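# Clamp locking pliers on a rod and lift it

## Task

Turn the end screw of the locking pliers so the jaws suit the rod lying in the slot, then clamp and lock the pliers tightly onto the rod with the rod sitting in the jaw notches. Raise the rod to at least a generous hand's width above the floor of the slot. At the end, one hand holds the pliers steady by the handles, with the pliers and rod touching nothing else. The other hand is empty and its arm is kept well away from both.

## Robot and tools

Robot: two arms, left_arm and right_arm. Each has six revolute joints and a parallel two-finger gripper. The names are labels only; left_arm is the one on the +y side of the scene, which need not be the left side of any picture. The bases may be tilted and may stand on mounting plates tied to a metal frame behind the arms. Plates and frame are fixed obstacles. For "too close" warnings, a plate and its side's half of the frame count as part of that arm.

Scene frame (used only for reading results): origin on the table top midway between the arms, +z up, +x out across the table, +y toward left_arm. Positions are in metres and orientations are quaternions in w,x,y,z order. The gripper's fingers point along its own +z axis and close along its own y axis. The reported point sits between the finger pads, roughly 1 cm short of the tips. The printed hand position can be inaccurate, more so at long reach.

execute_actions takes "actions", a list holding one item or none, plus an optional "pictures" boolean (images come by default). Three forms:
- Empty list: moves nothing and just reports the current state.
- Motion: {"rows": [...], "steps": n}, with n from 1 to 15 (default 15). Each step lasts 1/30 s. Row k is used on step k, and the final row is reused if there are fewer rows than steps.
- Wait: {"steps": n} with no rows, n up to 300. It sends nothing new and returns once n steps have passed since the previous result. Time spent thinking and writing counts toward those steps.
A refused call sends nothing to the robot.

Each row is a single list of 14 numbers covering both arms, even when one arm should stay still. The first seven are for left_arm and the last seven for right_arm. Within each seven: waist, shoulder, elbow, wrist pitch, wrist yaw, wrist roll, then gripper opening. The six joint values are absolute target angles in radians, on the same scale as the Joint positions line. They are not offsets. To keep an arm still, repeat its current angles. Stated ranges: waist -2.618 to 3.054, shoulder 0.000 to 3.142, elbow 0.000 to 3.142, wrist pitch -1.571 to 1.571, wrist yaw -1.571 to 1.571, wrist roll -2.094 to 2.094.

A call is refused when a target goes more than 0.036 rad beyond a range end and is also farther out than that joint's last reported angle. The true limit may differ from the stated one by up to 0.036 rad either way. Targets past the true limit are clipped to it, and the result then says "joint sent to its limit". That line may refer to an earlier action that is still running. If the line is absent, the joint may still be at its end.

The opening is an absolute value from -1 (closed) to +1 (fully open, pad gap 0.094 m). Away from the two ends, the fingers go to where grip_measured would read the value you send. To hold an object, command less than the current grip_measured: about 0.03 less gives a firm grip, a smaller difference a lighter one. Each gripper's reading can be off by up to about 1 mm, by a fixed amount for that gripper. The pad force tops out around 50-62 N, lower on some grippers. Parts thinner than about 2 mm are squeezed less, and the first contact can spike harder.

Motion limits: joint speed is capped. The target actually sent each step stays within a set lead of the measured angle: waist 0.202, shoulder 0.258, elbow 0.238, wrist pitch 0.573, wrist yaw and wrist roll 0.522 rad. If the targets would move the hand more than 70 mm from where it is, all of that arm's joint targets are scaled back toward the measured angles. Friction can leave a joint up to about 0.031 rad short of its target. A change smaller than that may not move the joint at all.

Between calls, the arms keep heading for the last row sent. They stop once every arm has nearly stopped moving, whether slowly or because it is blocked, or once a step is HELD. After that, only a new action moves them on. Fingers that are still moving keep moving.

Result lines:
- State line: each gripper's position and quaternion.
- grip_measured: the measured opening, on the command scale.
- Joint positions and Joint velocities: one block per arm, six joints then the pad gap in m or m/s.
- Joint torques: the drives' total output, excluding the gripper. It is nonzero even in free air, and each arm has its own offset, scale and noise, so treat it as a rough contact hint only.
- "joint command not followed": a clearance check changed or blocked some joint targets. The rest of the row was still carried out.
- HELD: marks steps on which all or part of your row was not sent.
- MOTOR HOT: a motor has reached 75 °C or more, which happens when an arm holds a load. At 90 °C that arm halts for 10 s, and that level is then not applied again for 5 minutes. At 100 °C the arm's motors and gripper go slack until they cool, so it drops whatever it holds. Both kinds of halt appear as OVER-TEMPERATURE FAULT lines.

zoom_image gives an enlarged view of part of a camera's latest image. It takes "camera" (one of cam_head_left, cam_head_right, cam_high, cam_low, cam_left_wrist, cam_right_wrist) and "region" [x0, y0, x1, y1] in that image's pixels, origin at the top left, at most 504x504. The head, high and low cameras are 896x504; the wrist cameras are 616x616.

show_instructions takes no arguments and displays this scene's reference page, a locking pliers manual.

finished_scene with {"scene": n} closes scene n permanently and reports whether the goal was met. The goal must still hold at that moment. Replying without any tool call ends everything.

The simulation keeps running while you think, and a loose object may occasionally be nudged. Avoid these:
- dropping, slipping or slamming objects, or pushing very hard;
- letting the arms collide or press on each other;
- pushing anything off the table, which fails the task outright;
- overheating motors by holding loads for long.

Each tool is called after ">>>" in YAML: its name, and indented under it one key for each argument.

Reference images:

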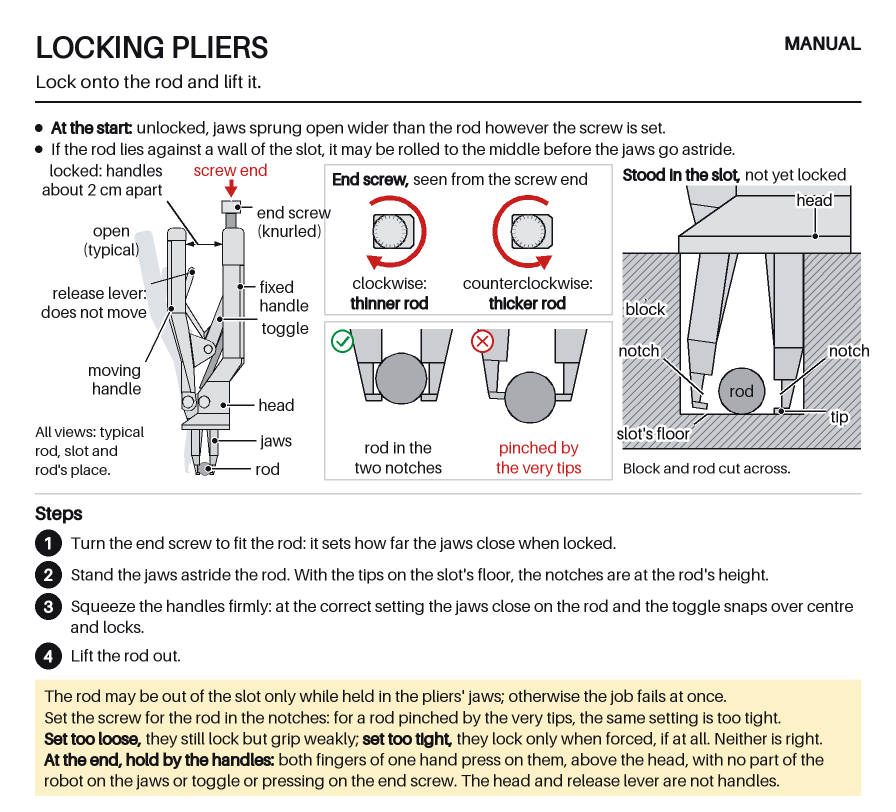

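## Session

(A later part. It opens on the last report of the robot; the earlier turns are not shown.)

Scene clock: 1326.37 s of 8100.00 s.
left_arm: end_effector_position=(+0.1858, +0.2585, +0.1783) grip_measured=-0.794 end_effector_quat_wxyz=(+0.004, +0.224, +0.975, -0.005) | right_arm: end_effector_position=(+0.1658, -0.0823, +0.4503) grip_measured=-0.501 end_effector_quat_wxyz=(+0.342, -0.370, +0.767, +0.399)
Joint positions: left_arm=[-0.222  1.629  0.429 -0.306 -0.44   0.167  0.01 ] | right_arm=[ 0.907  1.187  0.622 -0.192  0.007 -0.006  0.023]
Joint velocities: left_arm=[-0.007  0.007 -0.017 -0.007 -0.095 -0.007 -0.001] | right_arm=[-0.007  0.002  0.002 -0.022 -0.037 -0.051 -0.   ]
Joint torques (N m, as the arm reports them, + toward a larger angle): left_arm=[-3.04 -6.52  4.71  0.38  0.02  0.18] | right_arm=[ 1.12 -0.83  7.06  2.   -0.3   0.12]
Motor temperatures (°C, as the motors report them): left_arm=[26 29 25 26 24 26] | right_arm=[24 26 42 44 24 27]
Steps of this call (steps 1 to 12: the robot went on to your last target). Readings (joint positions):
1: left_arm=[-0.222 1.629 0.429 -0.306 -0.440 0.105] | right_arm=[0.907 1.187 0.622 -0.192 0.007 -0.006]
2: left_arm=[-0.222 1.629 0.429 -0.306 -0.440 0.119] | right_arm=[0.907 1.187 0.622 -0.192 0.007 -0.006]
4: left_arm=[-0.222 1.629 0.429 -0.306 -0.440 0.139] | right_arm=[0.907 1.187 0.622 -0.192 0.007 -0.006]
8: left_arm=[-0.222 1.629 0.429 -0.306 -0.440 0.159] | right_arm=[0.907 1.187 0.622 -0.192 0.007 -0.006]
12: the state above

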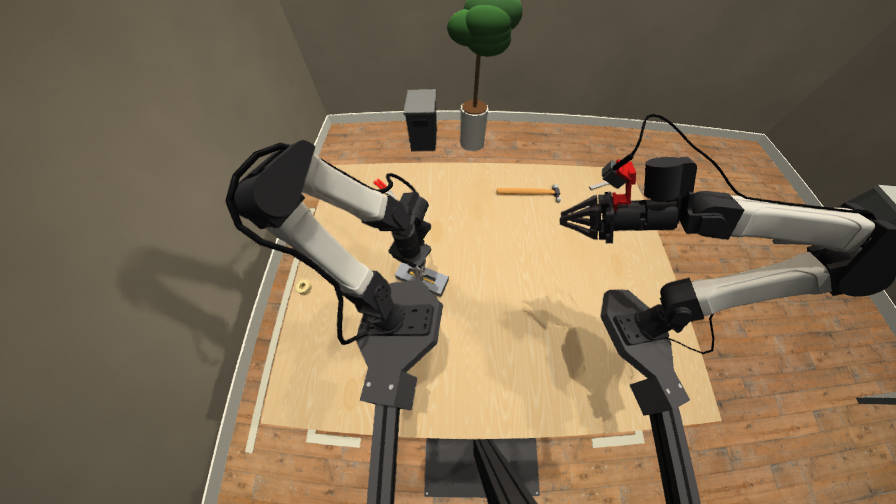

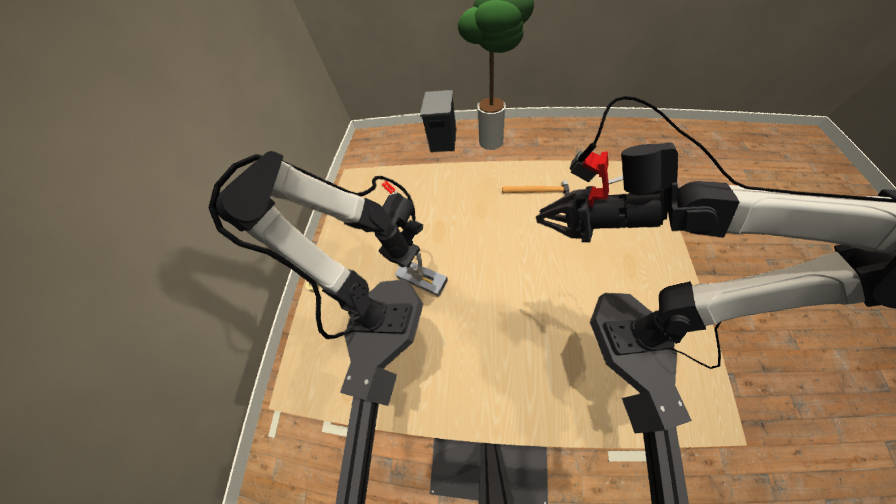

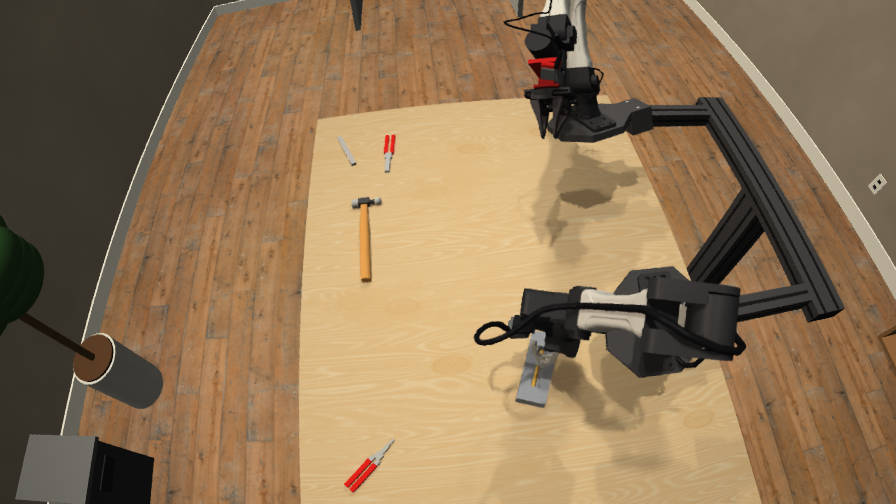

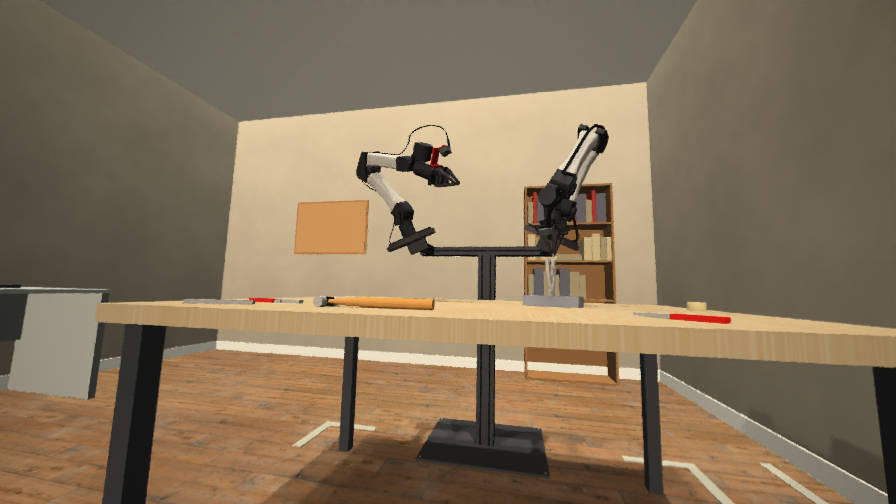

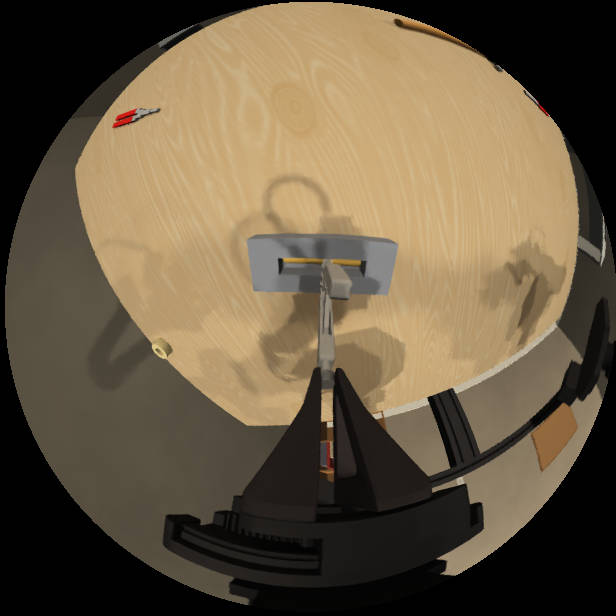

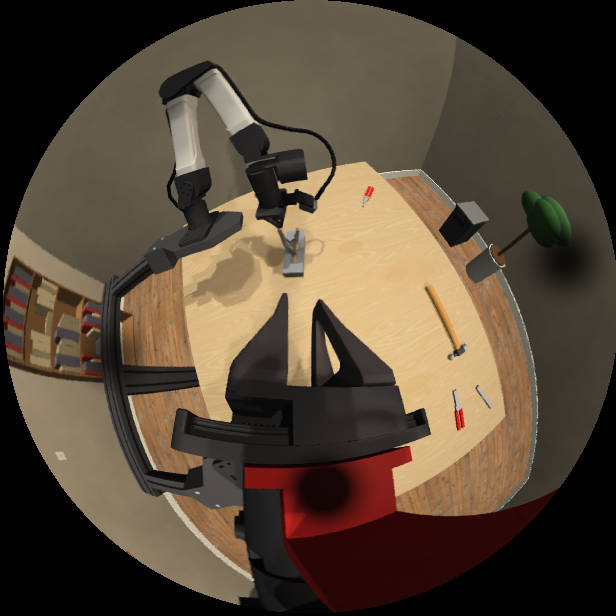

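>>> execute_actions:
  actions:
    - {"rows":[[-0.228,1.622,0.438,-0.31,-0.44,0.1,-0.81,0.9,1.2,0.6,-0.2,0,0,-0.5],[-0.228,1.622,0.438,-0.31,-0.44,0.03,-0.81,0.9,1.2,0.6,-0.2,0,0,-0.5],[-0.228,1.622,0.438,-0.31,-0.44,0.03,-0.81,0.9,1.2,0.6,-0.2,0,0,-0.5],[-0.228,1.622,0.438,-0.31,-0.44,0.03,-0.81,0.9,1.2,0.6,-0.2,0,0,-0.5],[-0.228,1.622,0.438,-0.31,-0.44,0.03,-0.81,0.9,1.2,0.6,-0.2,0,0,-0.5],[-0.228,1.622,0.438,-0.31,-0.44,0.03,-0.81,0.9,1.2,0.6,-0.2,0,0,-0.5],[-0.228,1.622,0.438,-0.31,-0.44,0.03,-0.81,0.9,1.2,0.6,-0.2,0,0,-0.5],[-0.228,1.622,0.438,-0.31,-0.44,0.03,-0.81,0.9,1.2,0.6,-0.2,0,0,-0.5],[-0.228,1.622,0.438,-0.31,-0.44,0.03,-0.81,0.9,1.2,0.6,-0.2,0,0,-0.5],[-0.228,1.622,0.438,-0.31,-0.44,0.04,-0.72,0.9,1.2,0.6,-0.2,0,0,-0.5],[-0.228,1.622,0.438,-0.31,-0.44,0.04,-0.6,0.9,1.2,0.6,-0.2,0,0,-0.5],[-0.228,1.622,0.438,-0.33,-0.44,0.04,-0.5,0.9,1.2,0.6,-0.2,0,0,-0.5],[-0.235,1.61,0.445,-0.37,-0.44,0.04,-0.5,0.9,1.2,0.6,-0.2,0,0,-0.5],[-0.245,1.59,0.455,-0.42,-0.44,0.04,-0.5,0.9,1.2,0.6,-0.2,0,0,-0.5],[-0.26,1.57,0.463,-0.47,-0.44,0.04,-0.5,0.9,1.2,0.6,-0.2,0,0,-0.5]],"steps":15}
  pictures: false

>>> execute_actions:
  actions:
    - {"rows":[[-0.27,1.55,0.472,-0.51,-0.44,0.04,-0.5,0.9,1.2,0.6,-0.2,0,0,-0.5],[-0.28,1.53,0.485,-0.54,-0.44,0.04,-0.5,0.9,1.2,0.6,-0.2,0,0,-0.5],[-0.285,1.51,0.5,-0.56,-0.43,0,-0.5,0.9,1.2,0.6,-0.2,0,0,-0.5],[-0.275,1.51,0.515,-0.575,-0.41,-0.05,-0.5,0.9,1.2,0.6,-0.2,0,0,-0.5],[-0.255,1.515,0.53,-0.59,-0.38,-0.1,-0.5,0.9,1.2,0.6,-0.2,0,0,-0.5],[-0.23,1.527,0.547,-0.605,-0.35,-0.15,-0.5,0.9,1.2,0.6,-0.2,0,0,-0.5],[-0.205,1.54,0.564,-0.62,-0.315,-0.2,-0.5,0.9,1.2,0.6,-0.2,0,0,-0.5],[-0.18,1.553,0.581,-0.637,-0.28,-0.25,-0.5,0.9,1.2,0.6,-0.2,0,0,-0.5],[-0.155,1.566,0.598,-0.654,-0.245,-0.3,-0.5,0.9,1.2,0.6,-0.2,0,0,-0.5],[-0.13,1.579,0.615,-0.671,-0.21,-0.35,-0.5,0.9,1.2,0.6,-0.2,0,0,-0.5],[-0.105,1.592,0.632,-0.688,-0.175,-0.4,-0.5,0.9,1.2,0.6,-0.2,0,0,-0.5],[-0.08,1.605,0.649,-0.705,-0.14,-0.45,-0.5,0.9,1.2,0.6,-0.2,0,0,-0.5],[-0.055,1.618,0.666,-0.722,-0.105,-0.5,-0.5,0.9,1.2,0.6,-0.2,0,0,-0.5],[-0.03,1.631,0.683,-0.739,-0.07,-0.55,-0.5,0.9,1.2,0.6,-0.2,0,0,-0.5],[-0.005,1.644,0.7,-0.756,-0.035,-0.6,-0.5,0.9,1.2,0.6,-0.2,0,0,-0.5]],"steps":15}
  pictures: false

>>> execute_actions:
  actions:
    - {"rows":[[0.02,1.658,0.718,-0.773,0,-0.65,-0.5,0.9,1.2,0.6,-0.2,0,0,-0.5],[0.045,1.672,0.736,-0.79,0.035,-0.7,-0.5,0.9,1.2,0.6,-0.2,0,0,-0.5],[0.07,1.686,0.754,-0.807,0.07,-0.75,-0.5,0.9,1.2,0.6,-0.2,0,0,-0.5],[0.095,1.7,0.772,-0.824,0.105,-0.8,-0.5,0.9,1.2,0.6,-0.2,0,0,-0.5],[0.12,1.715,0.79,-0.841,0.14,-0.85,-0.5,0.9,1.2,0.6,-0.2,0,0,-0.5],[0.145,1.73,0.808,-0.858,0.175,-0.88,-0.3,0.9,1.2,0.6,-0.2,0,0,-0.5],[0.17,1.745,0.826,-0.875,0.21,-0.88,-0.1,0.9,1.2,0.6,-0.2,0,0,-0.5],[0.195,1.76,0.844,-0.89,0.245,-0.88,0.1,0.9,1.2,0.6,-0.2,0,0,-0.5],[0.22,1.775,0.862,-0.9,0.28,-0.88,0.3,0.9,1.2,0.6,-0.2,0,0,-0.5],[0.245,1.79,0.88,-0.91,0.315,-0.88,0.6,0.9,1.2,0.6,-0.2,0,0,-0.5],[0.265,1.805,0.898,-0.91,0.345,-0.88,1,0.9,1.2,0.6,-0.2,0,0,-0.5],[0.28,1.82,0.912,-0.91,0.348,-0.88,1,0.9,1.2,0.6,-0.2,0,0,-0.5],[0.288,1.835,0.92,-0.91,0.348,-0.88,1,0.9,1.2,0.6,-0.2,0,0,-0.5],[0.29,1.85,0.922,-0.905,0.348,-0.88,1,0.9,1.2,0.6,-0.2,0,0,-0.5],[0.291,1.862,0.922,-0.9,0.348,-0.875,1,0.9,1.2,0.6,-0.2,0,0,-0.5]],"steps":15}
  pictures: false

>>> execute_actions:
  actions:
    - {"rows":[[0.292,1.874,0.922,-0.88,0.345,-0.87,1,0.9,1.2,0.6,-0.2,0,0,-0.5],[0.295,1.886,0.922,-0.86,0.342,-0.865,1,0.9,1.2,0.6,-0.2,0,0,-0.5],[0.3,1.898,0.922,-0.85,0.34,-0.86,1,0.9,1.2,0.6,-0.2,0,0,-0.5],[0.304,1.91,0.922,-0.84,0.338,-0.855,1,0.9,1.2,0.6,-0.2,0,0,-0.5],[0.308,1.922,0.922,-0.83,0.336,-0.85,1,0.9,1.2,0.6,-0.2,0,0,-0.5],[0.312,1.934,0.922,-0.82,0.335,-0.847,1,0.9,1.2,0.6,-0.2,0,0,-0.5],[0.316,1.946,0.922,-0.81,0.335,-0.844,1,0.9,1.2,0.6,-0.2,0,0,-0.5],[0.32,1.958,0.922,-0.805,0.335,-0.84,1,0.9,1.2,0.6,-0.2,0,0,-0.5],[0.324,1.97,0.922,-0.8,0.335,-0.837,1,0.9,1.2,0.6,-0.2,0,0,-0.5],[0.328,1.98,0.923,-0.795,0.335,-0.834,1,0.9,1.2,0.6,-0.2,0,0,-0.5]],"steps":15}

Scene clock: 1364.30 s of 8100.00 s.
left_arm: end_effector_position=(+0.1810, +0.2600, +0.1818) grip_measured=-0.503 end_effector_quat_wxyz=(-0.006, +0.175, +0.985, -0.004) | right_arm: end_effector_position=(+0.1658, -0.0823, +0.4503) grip_measured=-0.501 end_effector_quat_wxyz=(+0.342, -0.370, +0.767, +0.399)
Joint positions: left_arm=[-0.229  1.613  0.434 -0.352 -0.44   0.049  0.023] | right_arm=[ 0.907  1.187  0.622 -0.192  0.007 -0.006  0.023]
Joint velocities: left_arm=[-0.222 -0.369  0.115 -0.842  0.022  0.007  0.002] | right_arm=[-0.002 -0.012  0.002 -0.022 -0.007  0.066  0.   ]
Joint torques (N m, as the arm reports them, + toward a larger angle): left_arm=[-3.77 -7.85  5.97  0.44  0.01  0.06] | right_arm=[ 1.06 -0.82  7.12  1.99 -0.31  0.13]
Motor temperatures (°C, as the motors report them): left_arm=[26 29 26 26 24 26] | right_arm=[24 26 43 44 24 27]
Steps of this call (steps 1 to 30: the robot went on to your last target; steps 31 to 1123: nothing new was sent; steps 1124 to 1138: all 15 steps of this action). Readings (joint positions):
1124: left_arm=[-0.222 1.629 0.429 -0.306 -0.440 0.164] | right_arm=[0.907 1.187 0.622 -0.192 0.007 -0.006]
1125: left_arm=[-0.222 1.629 0.429 -0.306 -0.440 0.142] | right_arm=[0.907 1.187 0.622 -0.192 0.007 -0.006]
1127: left_arm=[-0.222 1.629 0.429 -0.306 -0.440 0.104] | right_arm=[0.907 1.187 0.622 -0.192 0.007 -0.006]
1131: left_arm=[-0.222 1.629 0.429 -0.306 -0.440 0.064] | right_arm=[0.907 1.187 0.622 -0.192 0.007 -0.006]
1138: the state above

Scene clock: 1364.80 s of 8100.00 s.
left_arm: end_effector_position=(+0.1964, +0.2599, +0.2079) grip_measured=-0.502 end_effector_quat_wxyz=(-0.111, -0.114, +0.982, -0.102) | right_arm: end_effector_position=(+0.1658, -0.0823, +0.4503) grip_measured=-0.501 end_effector_quat_wxyz=(+0.342, -0.370, +0.767, +0.399)
Joint positions: left_arm=[-0.06   1.605  0.657 -0.664 -0.18  -0.393  0.023] | right_arm=[ 0.907  1.187  0.622 -0.192  0.007 -0.006  0.023]
Joint velocities: left_arm=[ 0.725  0.408  0.471 -0.535  0.945 -1.341 -0.   ] | right_arm=[ 0.002 -0.002 -0.002 -0.007  0.007  0.007 -0.   ]
Joint torques (N m, as the arm reports them, + toward a larger angle): left_arm=[-1.86 -5.54  5.7  -0.04  0.15  0.08] | right_arm=[ 1.06 -0.65  6.94  2.   -0.34  0.05]
Motor temperatures (°C, as the motors report them): left_arm=[26 29 26 26 24 26] | right_arm=[24 26 43 44 24 27]
Steps of this call (steps 1 to 15: all 15 steps of this action). Readings (joint positions):
1: left_arm=[-0.239 1.598 0.438 -0.380 -0.440 0.048] | right_arm=[0.907 1.187 0.622 -0.192 0.007 -0.006]
2: left_arm=[-0.250 1.580 0.446 -0.411 -0.440 0.048] | right_arm=[0.907 1.187 0.622 -0.192 0.007 -0.006]
4: left_arm=[-0.267 1.542 0.469 -0.467 -0.435 0.028] | right_arm=[0.907 1.187 0.622 -0.192 0.007 -0.006]
8: left_arm=[-0.235 1.527 0.539 -0.542 -0.376 -0.089] | right_arm=[0.907 1.187 0.622 -0.192 0.007 -0.006]
15: the state above

Scene clock: 1365.30 s of 8100.00 s.
left_arm: end_effector_position=(+0.2199, +0.2601, +0.2116) grip_measured=+1.000 end_effector_quat_wxyz=(-0.321, -0.471, +0.791, -0.222) | right_arm: end_effector_position=(+0.1658, -0.0823, +0.4503) grip_measured=-0.501 end_effector_quat_wxyz=(+0.342, -0.370, +0.767, +0.399)
Joint positions: left_arm=[ 0.278  1.82   0.904 -0.871  0.279 -0.848  0.094] | right_arm=[ 0.907  1.187  0.622 -0.192  0.007 -0.006  0.023]
Joint velocities: left_arm=[ 0.188  0.374  0.168 -0.051  0.432 -0.125  0.   ] | right_arm=[-0.022  0.007 -0.007  0.007  0.051 -0.022 -0.   ]
Joint torques (N m, as the arm reports them, + toward a larger angle): left_arm=[-2.93 -7.67  3.94 -0.95  0.45  0.06] | right_arm=[ 1.05 -0.89  6.84  1.95 -0.27  0.12]
Motor temperatures (°C, as the motors report them): left_arm=[26 29 26 26 24 26] | right_arm=[24 26 43 44 24 27]
Steps of this call (steps 1 to 15: all 15 steps of this action). Readings (joint positions):
1: left_arm=[-0.035 1.619 0.674 -0.682 -0.147 -0.441] | right_arm=[0.907 1.187 0.622 -0.192 0.007 -0.006]
2: left_arm=[-0.010 1.633 0.691 -0.700 -0.114 -0.489] | right_arm=[0.907 1.187 0.622 -0.192 0.007 -0.006]
4: left_arm=[0.040 1.661 0.726 -0.736 -0.047 -0.586] | right_arm=[0.907 1.187 0.622 -0.192 0.007 -0.006]
8: left_arm=[0.140 1.718 0.799 -0.805 0.091 -0.751] | right_arm=[0.907 1.187 0.622 -0.192 0.007 -0.006]
15: the state above

Scene clock: 1365.80 s of 8100.00 s.
left_arm: end_effector_position=(+0.2086, +0.2479, +0.1849) grip_measured=+1.000 end_effector_quat_wxyz=(-0.368, -0.480, +0.763, -0.226) | right_arm: end_effector_position=(+0.1658, -0.0823, +0.4503) grip_measured=-0.501 end_effector_quat_wxyz=(+0.342, -0.370, +0.767, +0.399)
Joint positions: left_arm=[ 0.316  1.967  0.909 -0.819  0.326 -0.843  0.094] | right_arm=[ 0.907  1.187  0.622 -0.192  0.007 -0.006  0.023]
Joint velocities: left_arm=[-0.007  0.002  0.007  0.022 -0.007  0.022  0.   ] | right_arm=[-0.002 -0.007 -0.017 -0.051 -0.051  0.007 -0.001]
Joint torques (N m, as the arm reports them, + toward a larger angle): left_arm=[-2.18 -8.79  3.52 -0.68  0.44  0.14] | right_arm=[ 1.14 -0.85  6.8   2.01 -0.28  0.08]
Motor temperatures (°C, as the motors report them): left_arm=[26 29 26 26 24 26] | right_arm=[24 26 43 44 24 27]
Steps of this call (steps 1 to 15: all 15 steps of this action). Readings (joint positions):
1: left_arm=[0.282 1.832 0.908 -0.871 0.290 -0.852] | right_arm=[0.907 1.187 0.622 -0.192 0.007 -0.006]
2: left_arm=[0.283 1.845 0.909 -0.871 0.299 -0.853] | right_arm=[0.907 1.187 0.622 -0.192 0.007 -0.006]
4: left_arm=[0.285 1.871 0.909 -0.868 0.312 -0.854] | right_arm=[0.907 1.187 0.622 -0.192 0.007 -0.006]
8: left_arm=[0.298 1.921 0.909 -0.848 0.322 -0.852] | right_arm=[0.907 1.187 0.622 -0.192 0.007 -0.006]
15: the state above

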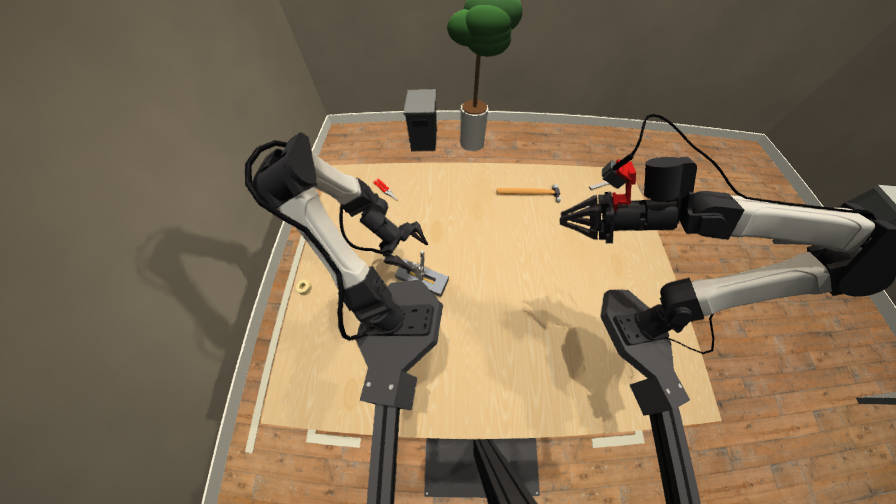

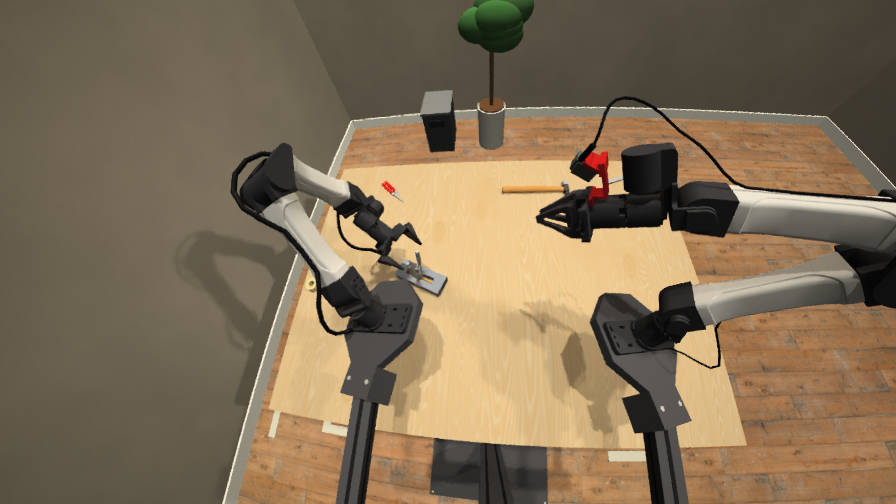

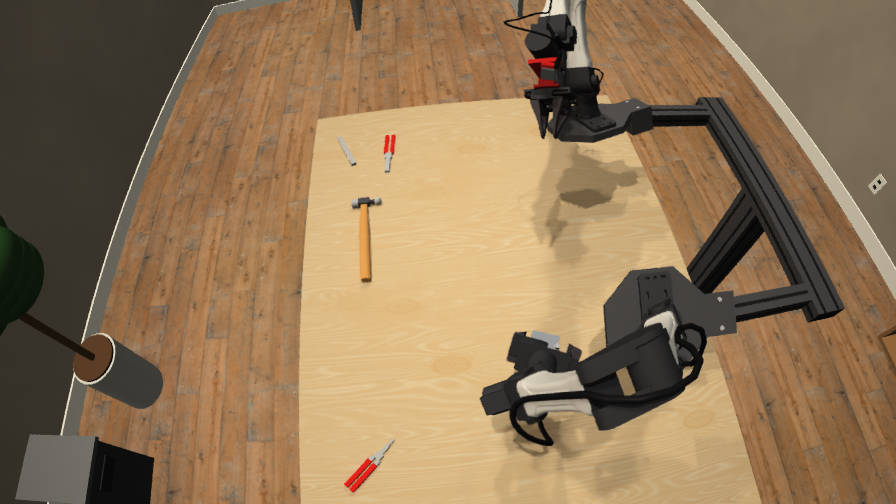

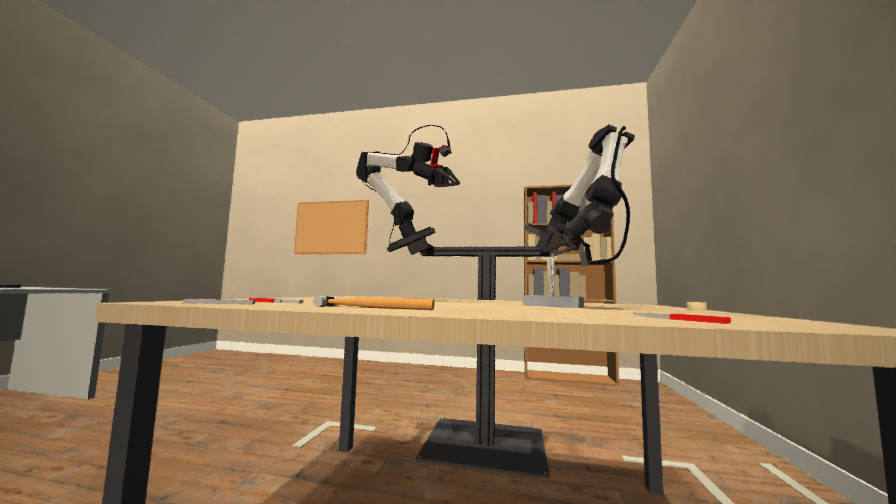

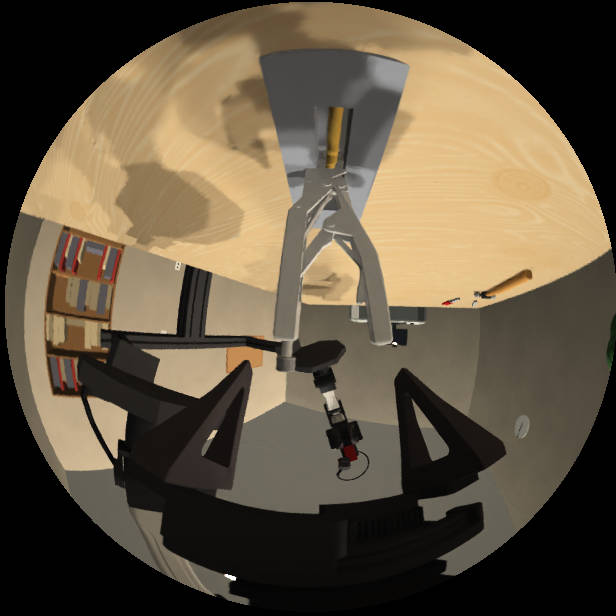

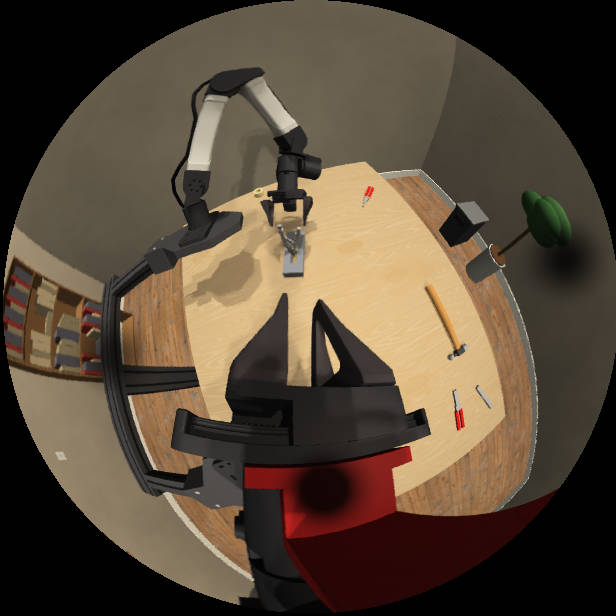

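>>> execute_actions:
  actions:
    - {"rows":[[0.33,1.99,0.925,-0.78,0.32,-0.83,1,0.9,1.2,0.6,-0.2,0,0,-0.5],[0.333,2.002,0.926,-0.762,0.317,-0.827,1,0.9,1.2,0.6,-0.2,0,0,-0.5],[0.336,2.014,0.927,-0.748,0.315,-0.824,1,0.9,1.2,0.6,-0.2,0,0,-0.5],[0.339,2.026,0.928,-0.737,0.313,-0.821,1,0.9,1.2,0.6,-0.2,0,0,-0.5],[0.343,2.038,0.93,-0.727,0.311,-0.818,1,0.9,1.2,0.6,-0.2,0,0,-0.5],[0.346,2.05,0.931,-0.717,0.309,-0.815,1,0.9,1.2,0.6,-0.2,0,0,-0.5],[0.35,2.062,0.932,-0.707,0.307,-0.812,1,0.9,1.2,0.6,-0.2,0,0,-0.5],[0.353,2.074,0.934,-0.697,0.305,-0.809,1,0.9,1.2,0.6,-0.2,0,0,-0.5],[0.356,2.086,0.935,-0.687,0.304,-0.806,1,0.9,1.2,0.6,-0.2,0,0,-0.5],[0.36,2.098,0.936,-0.678,0.302,-0.803,1,0.9,1.2,0.6,-0.2,0,0,-0.5],[0.363,2.11,0.938,-0.67,0.3,-0.8,1,0.9,1.2,0.6,-0.2,0,0,-0.5],[0.367,2.122,0.939,-0.662,0.298,-0.796,1,0.9,1.2,0.6,-0.2,0,0,-0.5],[0.37,2.134,0.941,-0.655,0.296,-0.792,1,0.9,1.2,0.6,-0.2,0,0,-0.5],[0.373,2.146,0.942,-0.655,0.296,-0.788,1,0.9,1.2,0.6,-0.2,0,0,-0.5],[0.375,2.154,0.943,-0.655,0.296,-0.788,1,0.9,1.2,0.6,-0.2,0,0,-0.5]],"steps":15}
  pictures: false

>>> execute_actions:
  actions:
    - {"rows":[[0.375,2.154,0.943,-0.655,0.296,-0.788,1,0.9,1.2,0.6,-0.2,0,0,-0.5],[0.375,2.154,0.943,-0.655,0.296,-0.788,0.9,0.9,1.2,0.6,-0.2,0,0,-0.5],[0.375,2.154,0.943,-0.655,0.296,-0.788,0.8,0.9,1.2,0.6,-0.2,0,0,-0.5],[0.375,2.154,0.943,-0.655,0.296,-0.788,0.7,0.9,1.2,0.6,-0.2,0,0,-0.5],[0.375,2.154,0.943,-0.655,0.296,-0.788,0.6,0.9,1.2,0.6,-0.2,0,0,-0.5],[0.375,2.154,0.943,-0.655,0.296,-0.788,0.52,0.9,1.2,0.6,-0.2,0,0,-0.5],[0.375,2.154,0.943,-0.655,0.296,-0.788,0.46,0.9,1.2,0.6,-0.2,0,0,-0.5],[0.375,2.154,0.943,-0.655,0.296,-0.788,0.42,0.9,1.2,0.6,-0.2,0,0,-0.5],[0.375,2.154,0.943,-0.66,0.296,-0.788,0.39,0.9,1.2,0.6,-0.2,0,0,-0.5],[0.375,2.154,0.943,-0.67,0.296,-0.788,0.36,0.9,1.2,0.6,-0.2,0,0,-0.5],[0.375,2.154,0.943,-0.68,0.296,-0.788,0.33,0.9,1.2,0.6,-0.2,0,0,-0.5],[0.375,2.154,0.943,-0.685,0.294,-0.788,0.3,0.9,1.2,0.6,-0.2,0,0,-0.5]],"steps":15}

>>> execute_actions:
  actions:
    - {"rows":[[0.375,2.154,0.943,-0.688,0.292,-0.788,0.28,0.9,1.2,0.6,-0.2,0,0,-0.5],[0.375,2.154,0.943,-0.69,0.29,-0.788,0.26,0.9,1.2,0.6,-0.2,0,0,-0.5]],"steps":7}
  pictures: false

>>> execute_actions:
  actions:
    - {"rows":[[0.375,2.154,0.943,-0.692,0.288,-0.788,0.24,0.9,1.2,0.6,-0.2,0,0,-0.5],[0.375,2.154,0.943,-0.693,0.287,-0.788,0.22,0.9,1.2,0.6,-0.2,0,0,-0.5]],"steps":7}
  pictures: false

>>> execute_actions:
  actions:
    - {"rows":[[0.375,2.154,0.943,-0.695,0.285,-0.788,0.2,0.9,1.2,0.6,-0.2,0,0,-0.5],[0.375,2.154,0.943,-0.696,0.284,-0.788,0.18,0.9,1.2,0.6,-0.2,0,0,-0.5]],"steps":7}
  pictures: false

>>> execute_actions:
  actions:
    - {"rows":[[0.375,2.154,0.943,-0.698,0.282,-0.788,0.16,0.9,1.2,0.6,-0.2,0,0,-0.5],[0.375,2.154,0.943,-0.699,0.281,-0.788,0.14,0.9,1.2,0.6,-0.2,0,0,-0.5]],"steps":7}
  pictures: false

Scene clock: 1394.90 s of 8100.00 s.
left_arm: end_effector_position=(+0.2054, +0.2438, +0.1426) grip_measured=+1.000 end_effector_quat_wxyz=(-0.369, -0.481, +0.763, -0.225) | right_arm: end_effector_position=(+0.1658, -0.0823, +0.4503) grip_measured=-0.501 end_effector_quat_wxyz=(+0.342, -0.370, +0.767, +0.399)
Joint positions: left_arm=[ 0.357  2.12   0.923 -0.694  0.31  -0.806  0.094] | right_arm=[ 0.907  1.187  0.622 -0.192  0.007 -0.006  0.023]
Joint velocities: left_arm=[ 0.071  0.295  0.071  0.139 -0.007  0.007  0.   ] | right_arm=[-0.012 -0.002 -0.007  0.022 -0.022  0.037 -0.   ]
Joint torques (N m, as the arm reports them, + toward a larger angle): left_arm=[-2.27 -8.86  2.7  -0.8   0.22  0.16] | right_arm=[ 1.11 -0.79  6.98  1.96 -0.3   0.06]
Motor temperatures (°C, as the motors report them): left_arm=[26 30 26 26 24 26] | right_arm=[24 26 43 44 24 27]
Steps of this call (steps 1 to 15: the robot went on to your last target; steps 16 to 858: nothing new was sent; steps 859 to 873: all 15 steps of this action). Readings (joint positions):
859: left_arm=[0.316 1.967 0.909 -0.810 0.328 -0.840] | right_arm=[0.907 1.187 0.622 -0.192 0.007 -0.006]
860: left_arm=[0.316 1.969 0.909 -0.806 0.328 -0.839] | right_arm=[0.907 1.187 0.622 -0.192 0.007 -0.006]
862: left_arm=[0.318 1.983 0.909 -0.790 0.327 -0.835] | right_arm=[0.907 1.187 0.622 -0.192 0.007 -0.006]
866: left_arm=[0.333 2.035 0.909 -0.753 0.322 -0.826] | right_arm=[0.907 1.187 0.622 -0.192 0.007 -0.006]
873: the state above

Scene clock: 1395.40 s of 8100.00 s.
left_arm: end_effector_position=(+0.2036, +0.2436, +0.1369) grip_measured=+0.305 end_effector_quat_wxyz=(-0.369, -0.478, +0.766, -0.224) | right_arm: end_effector_position=(+0.1658, -0.0823, +0.4503) grip_measured=-0.501 end_effector_quat_wxyz=(+0.342, -0.370, +0.767, +0.399)
Joint positions: left_arm=[ 0.363  2.141  0.925 -0.68   0.304 -0.792  0.061] | right_arm=[ 0.907  1.187  0.622 -0.192  0.007 -0.006  0.023]
Joint velocities: left_arm=[-0.007 -0.007  0.002 -0.125  0.007  0.022 -0.001] | right_arm=[-0.022 -0.017 -0.017 -0.037 -0.007  0.022  0.001]
Joint torques (N m, as the arm reports them, + toward a larger angle): left_arm=[-2.42 -9.05  2.82 -0.96  0.21  0.14] | right_arm=[ 1.22 -0.57  6.91  2.06 -0.28  0.1 ]
Motor temperatures (°C, as the motors report them): left_arm=[26 30 26 26 24 26] | right_arm=[24 26 43 44 24 27]
Steps of this call (steps 1 to 15: all 15 steps of this action). Readings (joint positions):
1: left_arm=[0.360 2.129 0.925 -0.688 0.309 -0.803] | right_arm=[0.907 1.187 0.622 -0.192 0.007 -0.006]
2: left_arm=[0.362 2.136 0.925 -0.684 0.308 -0.802] | right_arm=[0.907 1.187 0.622 -0.192 0.007 -0.006]
4: left_arm=[0.363 2.141 0.925 -0.680 0.306 -0.799] | right_arm=[0.907 1.187 0.622 -0.192 0.007 -0.006]
8: left_arm=[0.363 2.141 0.925 -0.674 0.306 -0.796] | right_arm=[0.907 1.187 0.622 -0.192 0.007 -0.006]
15: the state above

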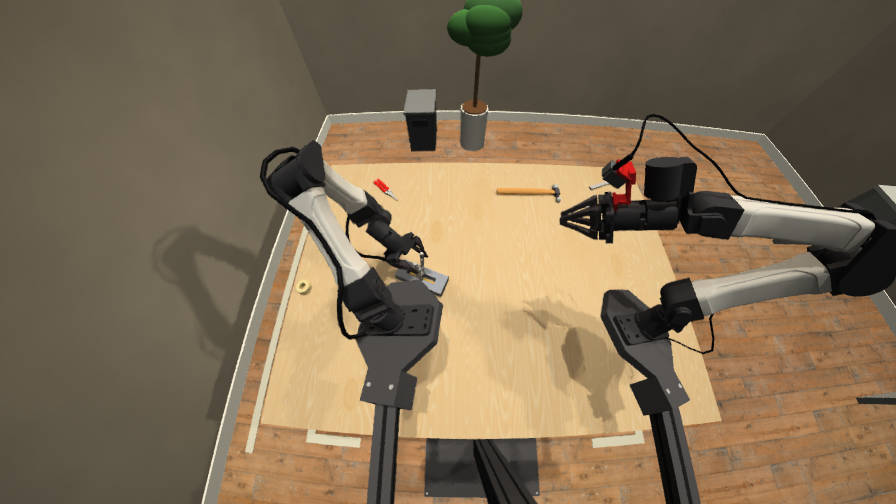

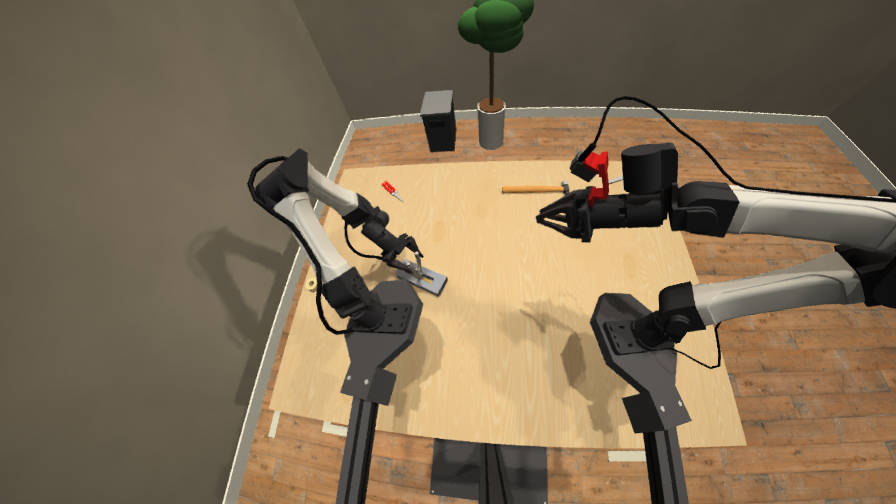

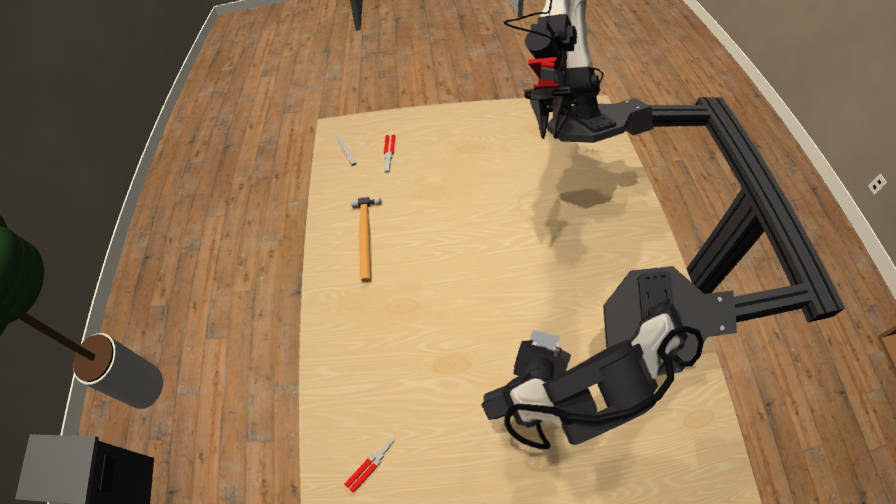

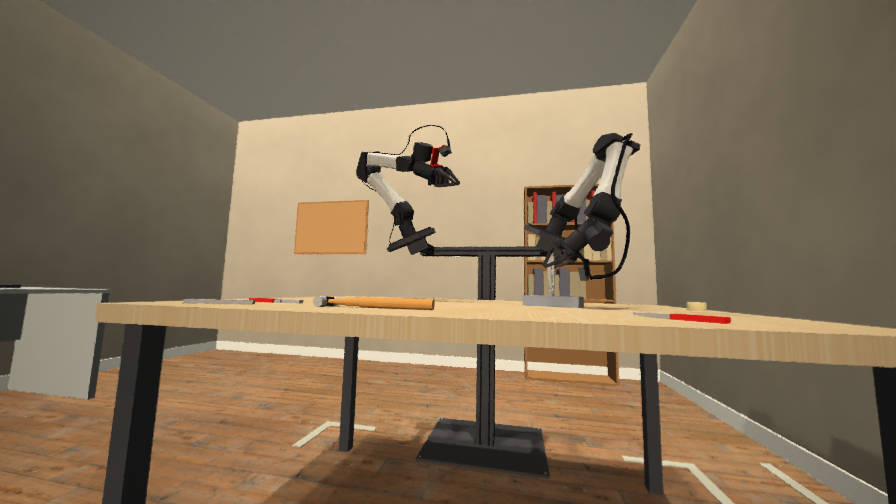

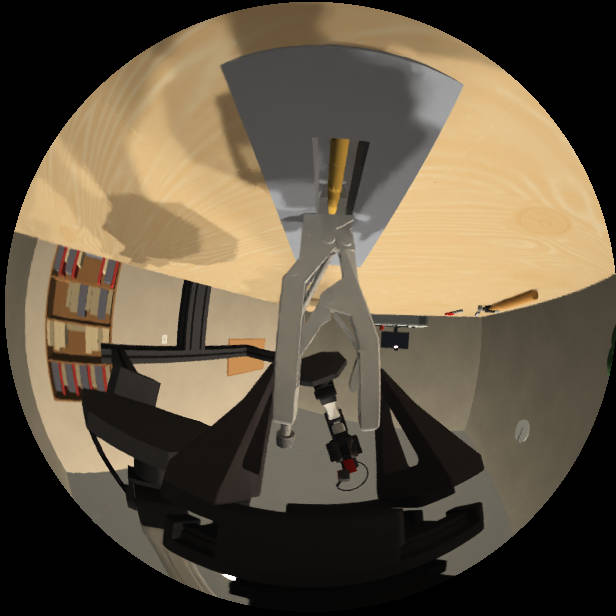

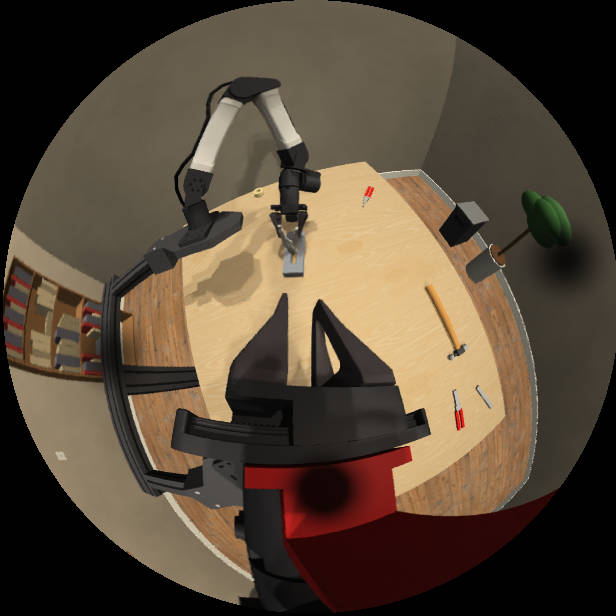

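Scene clock: 1395.63 s of 8100.00 s.
left_arm: end_effector_position=(+0.2028, +0.2435, +0.1375) grip_measured=+0.266 end_effector_quat_wxyz=(-0.370, -0.476, +0.766, -0.224) | right_arm: end_effector_position=(+0.1658, -0.0823, +0.4503) grip_measured=-0.501 end_effector_quat_wxyz=(+0.342, -0.370, +0.767, +0.399)
Joint positions: left_arm=[ 0.363  2.141  0.925 -0.684  0.305 -0.789  0.059] | right_arm=[ 0.907  1.187  0.622 -0.192  0.007 -0.006  0.023]
Joint velocities: left_arm=[-0.012 -0.002 -0.002 -0.081 -0.037 -0.125 -0.   ] | right_arm=[-0.002  0.017  0.002 -0.022 -0.051 -0.066  0.001]
Joint torques (N m, as the arm reports them, + toward a larger angle): left_arm=[-2.37 -9.09  2.78 -1.    0.17  0.09] | right_arm=[ 1.03 -0.69  6.96  1.98 -0.32  0.13]
Motor temperatures (°C, as the motors report them): left_arm=[26 30 26 26 24 26] | right_arm=[24 26 43 44 24 27]
Steps of this call (steps 1 to 7: all 7 steps of this action). Readings (joint positions):
1: left_arm=[0.363 2.141 0.925 -0.681 0.305 -0.792] | right_arm=[0.907 1.187 0.622 -0.192 0.007 -0.006]
2: left_arm=[0.363 2.141 0.925 -0.683 0.305 -0.792] | right_arm=[0.907 1.187 0.622 -0.192 0.007 -0.006]
4: left_arm=[0.363 2.141 0.925 -0.684 0.305 -0.790] | right_arm=[0.907 1.187 0.622 -0.192 0.007 -0.006]
7: the state above

Scene clock: 1395.87 s of 8100.00 s.
left_arm: end_effector_position=(+0.2025, +0.2434, +0.1377) grip_measured=+0.228 end_effector_quat_wxyz=(-0.371, -0.475, +0.766, -0.224) | right_arm: end_effector_position=(+0.1658, -0.0823, +0.4503) grip_measured=-0.501 end_effector_quat_wxyz=(+0.342, -0.370, +0.767, +0.399)
Joint positions: left_arm=[ 0.363  2.141  0.925 -0.685  0.305 -0.788  0.058] | right_arm=[ 0.907  1.187  0.622 -0.192  0.007 -0.006  0.023]
Joint velocities: left_arm=[-0.002 -0.022  0.017  0.007  0.066 -0.007  0.   ] | right_arm=[-0.007  0.007  0.002 -0.022 -0.007 -0.066  0.   ]
Joint torques (N m, as the arm reports them, + toward a larger angle): left_arm=[-2.35 -9.17  2.82 -1.02  0.14  0.09] | right_arm=[ 0.98 -0.87  7.07  2.01 -0.33  0.11]
Motor temperatures (°C, as the motors report them): left_arm=[26 30 26 26 24 26] | right_arm=[24 26 43 44 24 27]
Steps of this call (steps 1 to 7: all 7 steps of this action). Readings (joint positions):
1: left_arm=[0.363 2.141 0.925 -0.684 0.305 -0.788] | right_arm=[0.907 1.187 0.622 -0.192 0.007 -0.006]
2: left_arm=[0.363 2.141 0.925 -0.684 0.305 -0.788] | right_arm=[0.907 1.187 0.622 -0.192 0.007 -0.006]
4: left_arm=[0.363 2.141 0.925 -0.685 0.305 -0.788] | right_arm=[0.907 1.187 0.622 -0.192 0.007 -0.006]
7: the state above

Scene clock: 1396.10 s of 8100.00 s.
left_arm: end_effector_position=(+0.2024, +0.2434, +0.1379) grip_measured=+0.191 end_effector_quat_wxyz=(-0.371, -0.475, +0.766, -0.224) | right_arm: end_effector_position=(+0.1658, -0.0823, +0.4503) grip_measured=-0.501 end_effector_quat_wxyz=(+0.342, -0.370, +0.767, +0.399)
Joint positions: left_arm=[ 0.363  2.141  0.925 -0.686  0.305 -0.786  0.056] | right_arm=[ 0.907  1.187  0.622 -0.192  0.007 -0.006  0.023]
Joint velocities: left_arm=[-0.002  0.002 -0.012  0.037  0.037 -0.037 -0.001] | right_arm=[ 0.022 -0.007 -0.007  0.007 -0.022 -0.022 -0.   ]
Joint torques (N m, as the arm reports them, + toward a larger angle): left_arm=[-2.36 -9.07  2.81 -1.04  0.11  0.08] | right_arm=[ 1.15 -0.74  7.04  1.93 -0.28  0.11]
Motor temperatures (°C, as the motors report them): left_arm=[26 30 26 26 24 26] | right_arm=[24 26 43 44 24 27]
Steps of this call (steps 1 to 7: all 7 steps of this action). Readings (joint positions):
1: left_arm=[0.363 2.141 0.925 -0.685 0.305 -0.787] | right_arm=[0.907 1.187 0.622 -0.192 0.007 -0.006]
2: left_arm=[0.363 2.141 0.925 -0.686 0.305 -0.787] | right_arm=[0.907 1.187 0.622 -0.192 0.007 -0.006]
4: left_arm=[0.363 2.141 0.925 -0.686 0.305 -0.787] | right_arm=[0.907 1.187 0.622 -0.192 0.007 -0.006]
7: the state above

Scene clock: 1396.33 s of 8100.00 s.
left_arm: end_effector_position=(+0.2022, +0.2434, +0.1380) grip_measured=+0.152 end_effector_quat_wxyz=(-0.371, -0.474, +0.766, -0.224) | right_arm: end_effector_position=(+0.1658, -0.0823, +0.4503) grip_measured=-0.501 end_effector_quat_wxyz=(+0.342, -0.370, +0.767, +0.399)
Joint positions: left_arm=[ 0.363  2.141  0.925 -0.687  0.305 -0.784  0.054] | right_arm=[ 0.907  1.187  0.622 -0.192  0.007 -0.006  0.023]
Joint velocities: left_arm=[-0.002 -0.012 -0.012  0.022 -0.066 -0.007  0.   ] | right_arm=[ 0.017 -0.012 -0.012 -0.022  0.022  0.037  0.001]
Joint torques (N m, as the arm reports them, + toward a larger angle): left_arm=[-2.35 -9.08  2.8  -1.07  0.06  0.05] | right_arm=[ 1.19 -0.84  6.94  1.95 -0.31  0.13]
Motor temperatures (°C, as the motors report them): left_arm=[26 30 26 26 24 26] | right_arm=[24 26 43 44 24 27]
Steps of this call (steps 1 to 7: all 7 steps of this action). Readings (joint positions):
1: left_arm=[0.363 2.141 0.925 -0.686 0.305 -0.786] | right_arm=[0.907 1.187 0.622 -0.192 0.007 -0.006]
2: left_arm=[0.363 2.141 0.925 -0.686 0.305 -0.786] | right_arm=[0.907 1.187 0.622 -0.192 0.007 -0.006]
4: left_arm=[0.363 2.141 0.925 -0.687 0.305 -0.785] | right_arm=[0.907 1.187 0.622 -0.192 0.007 -0.006]
7: the state above


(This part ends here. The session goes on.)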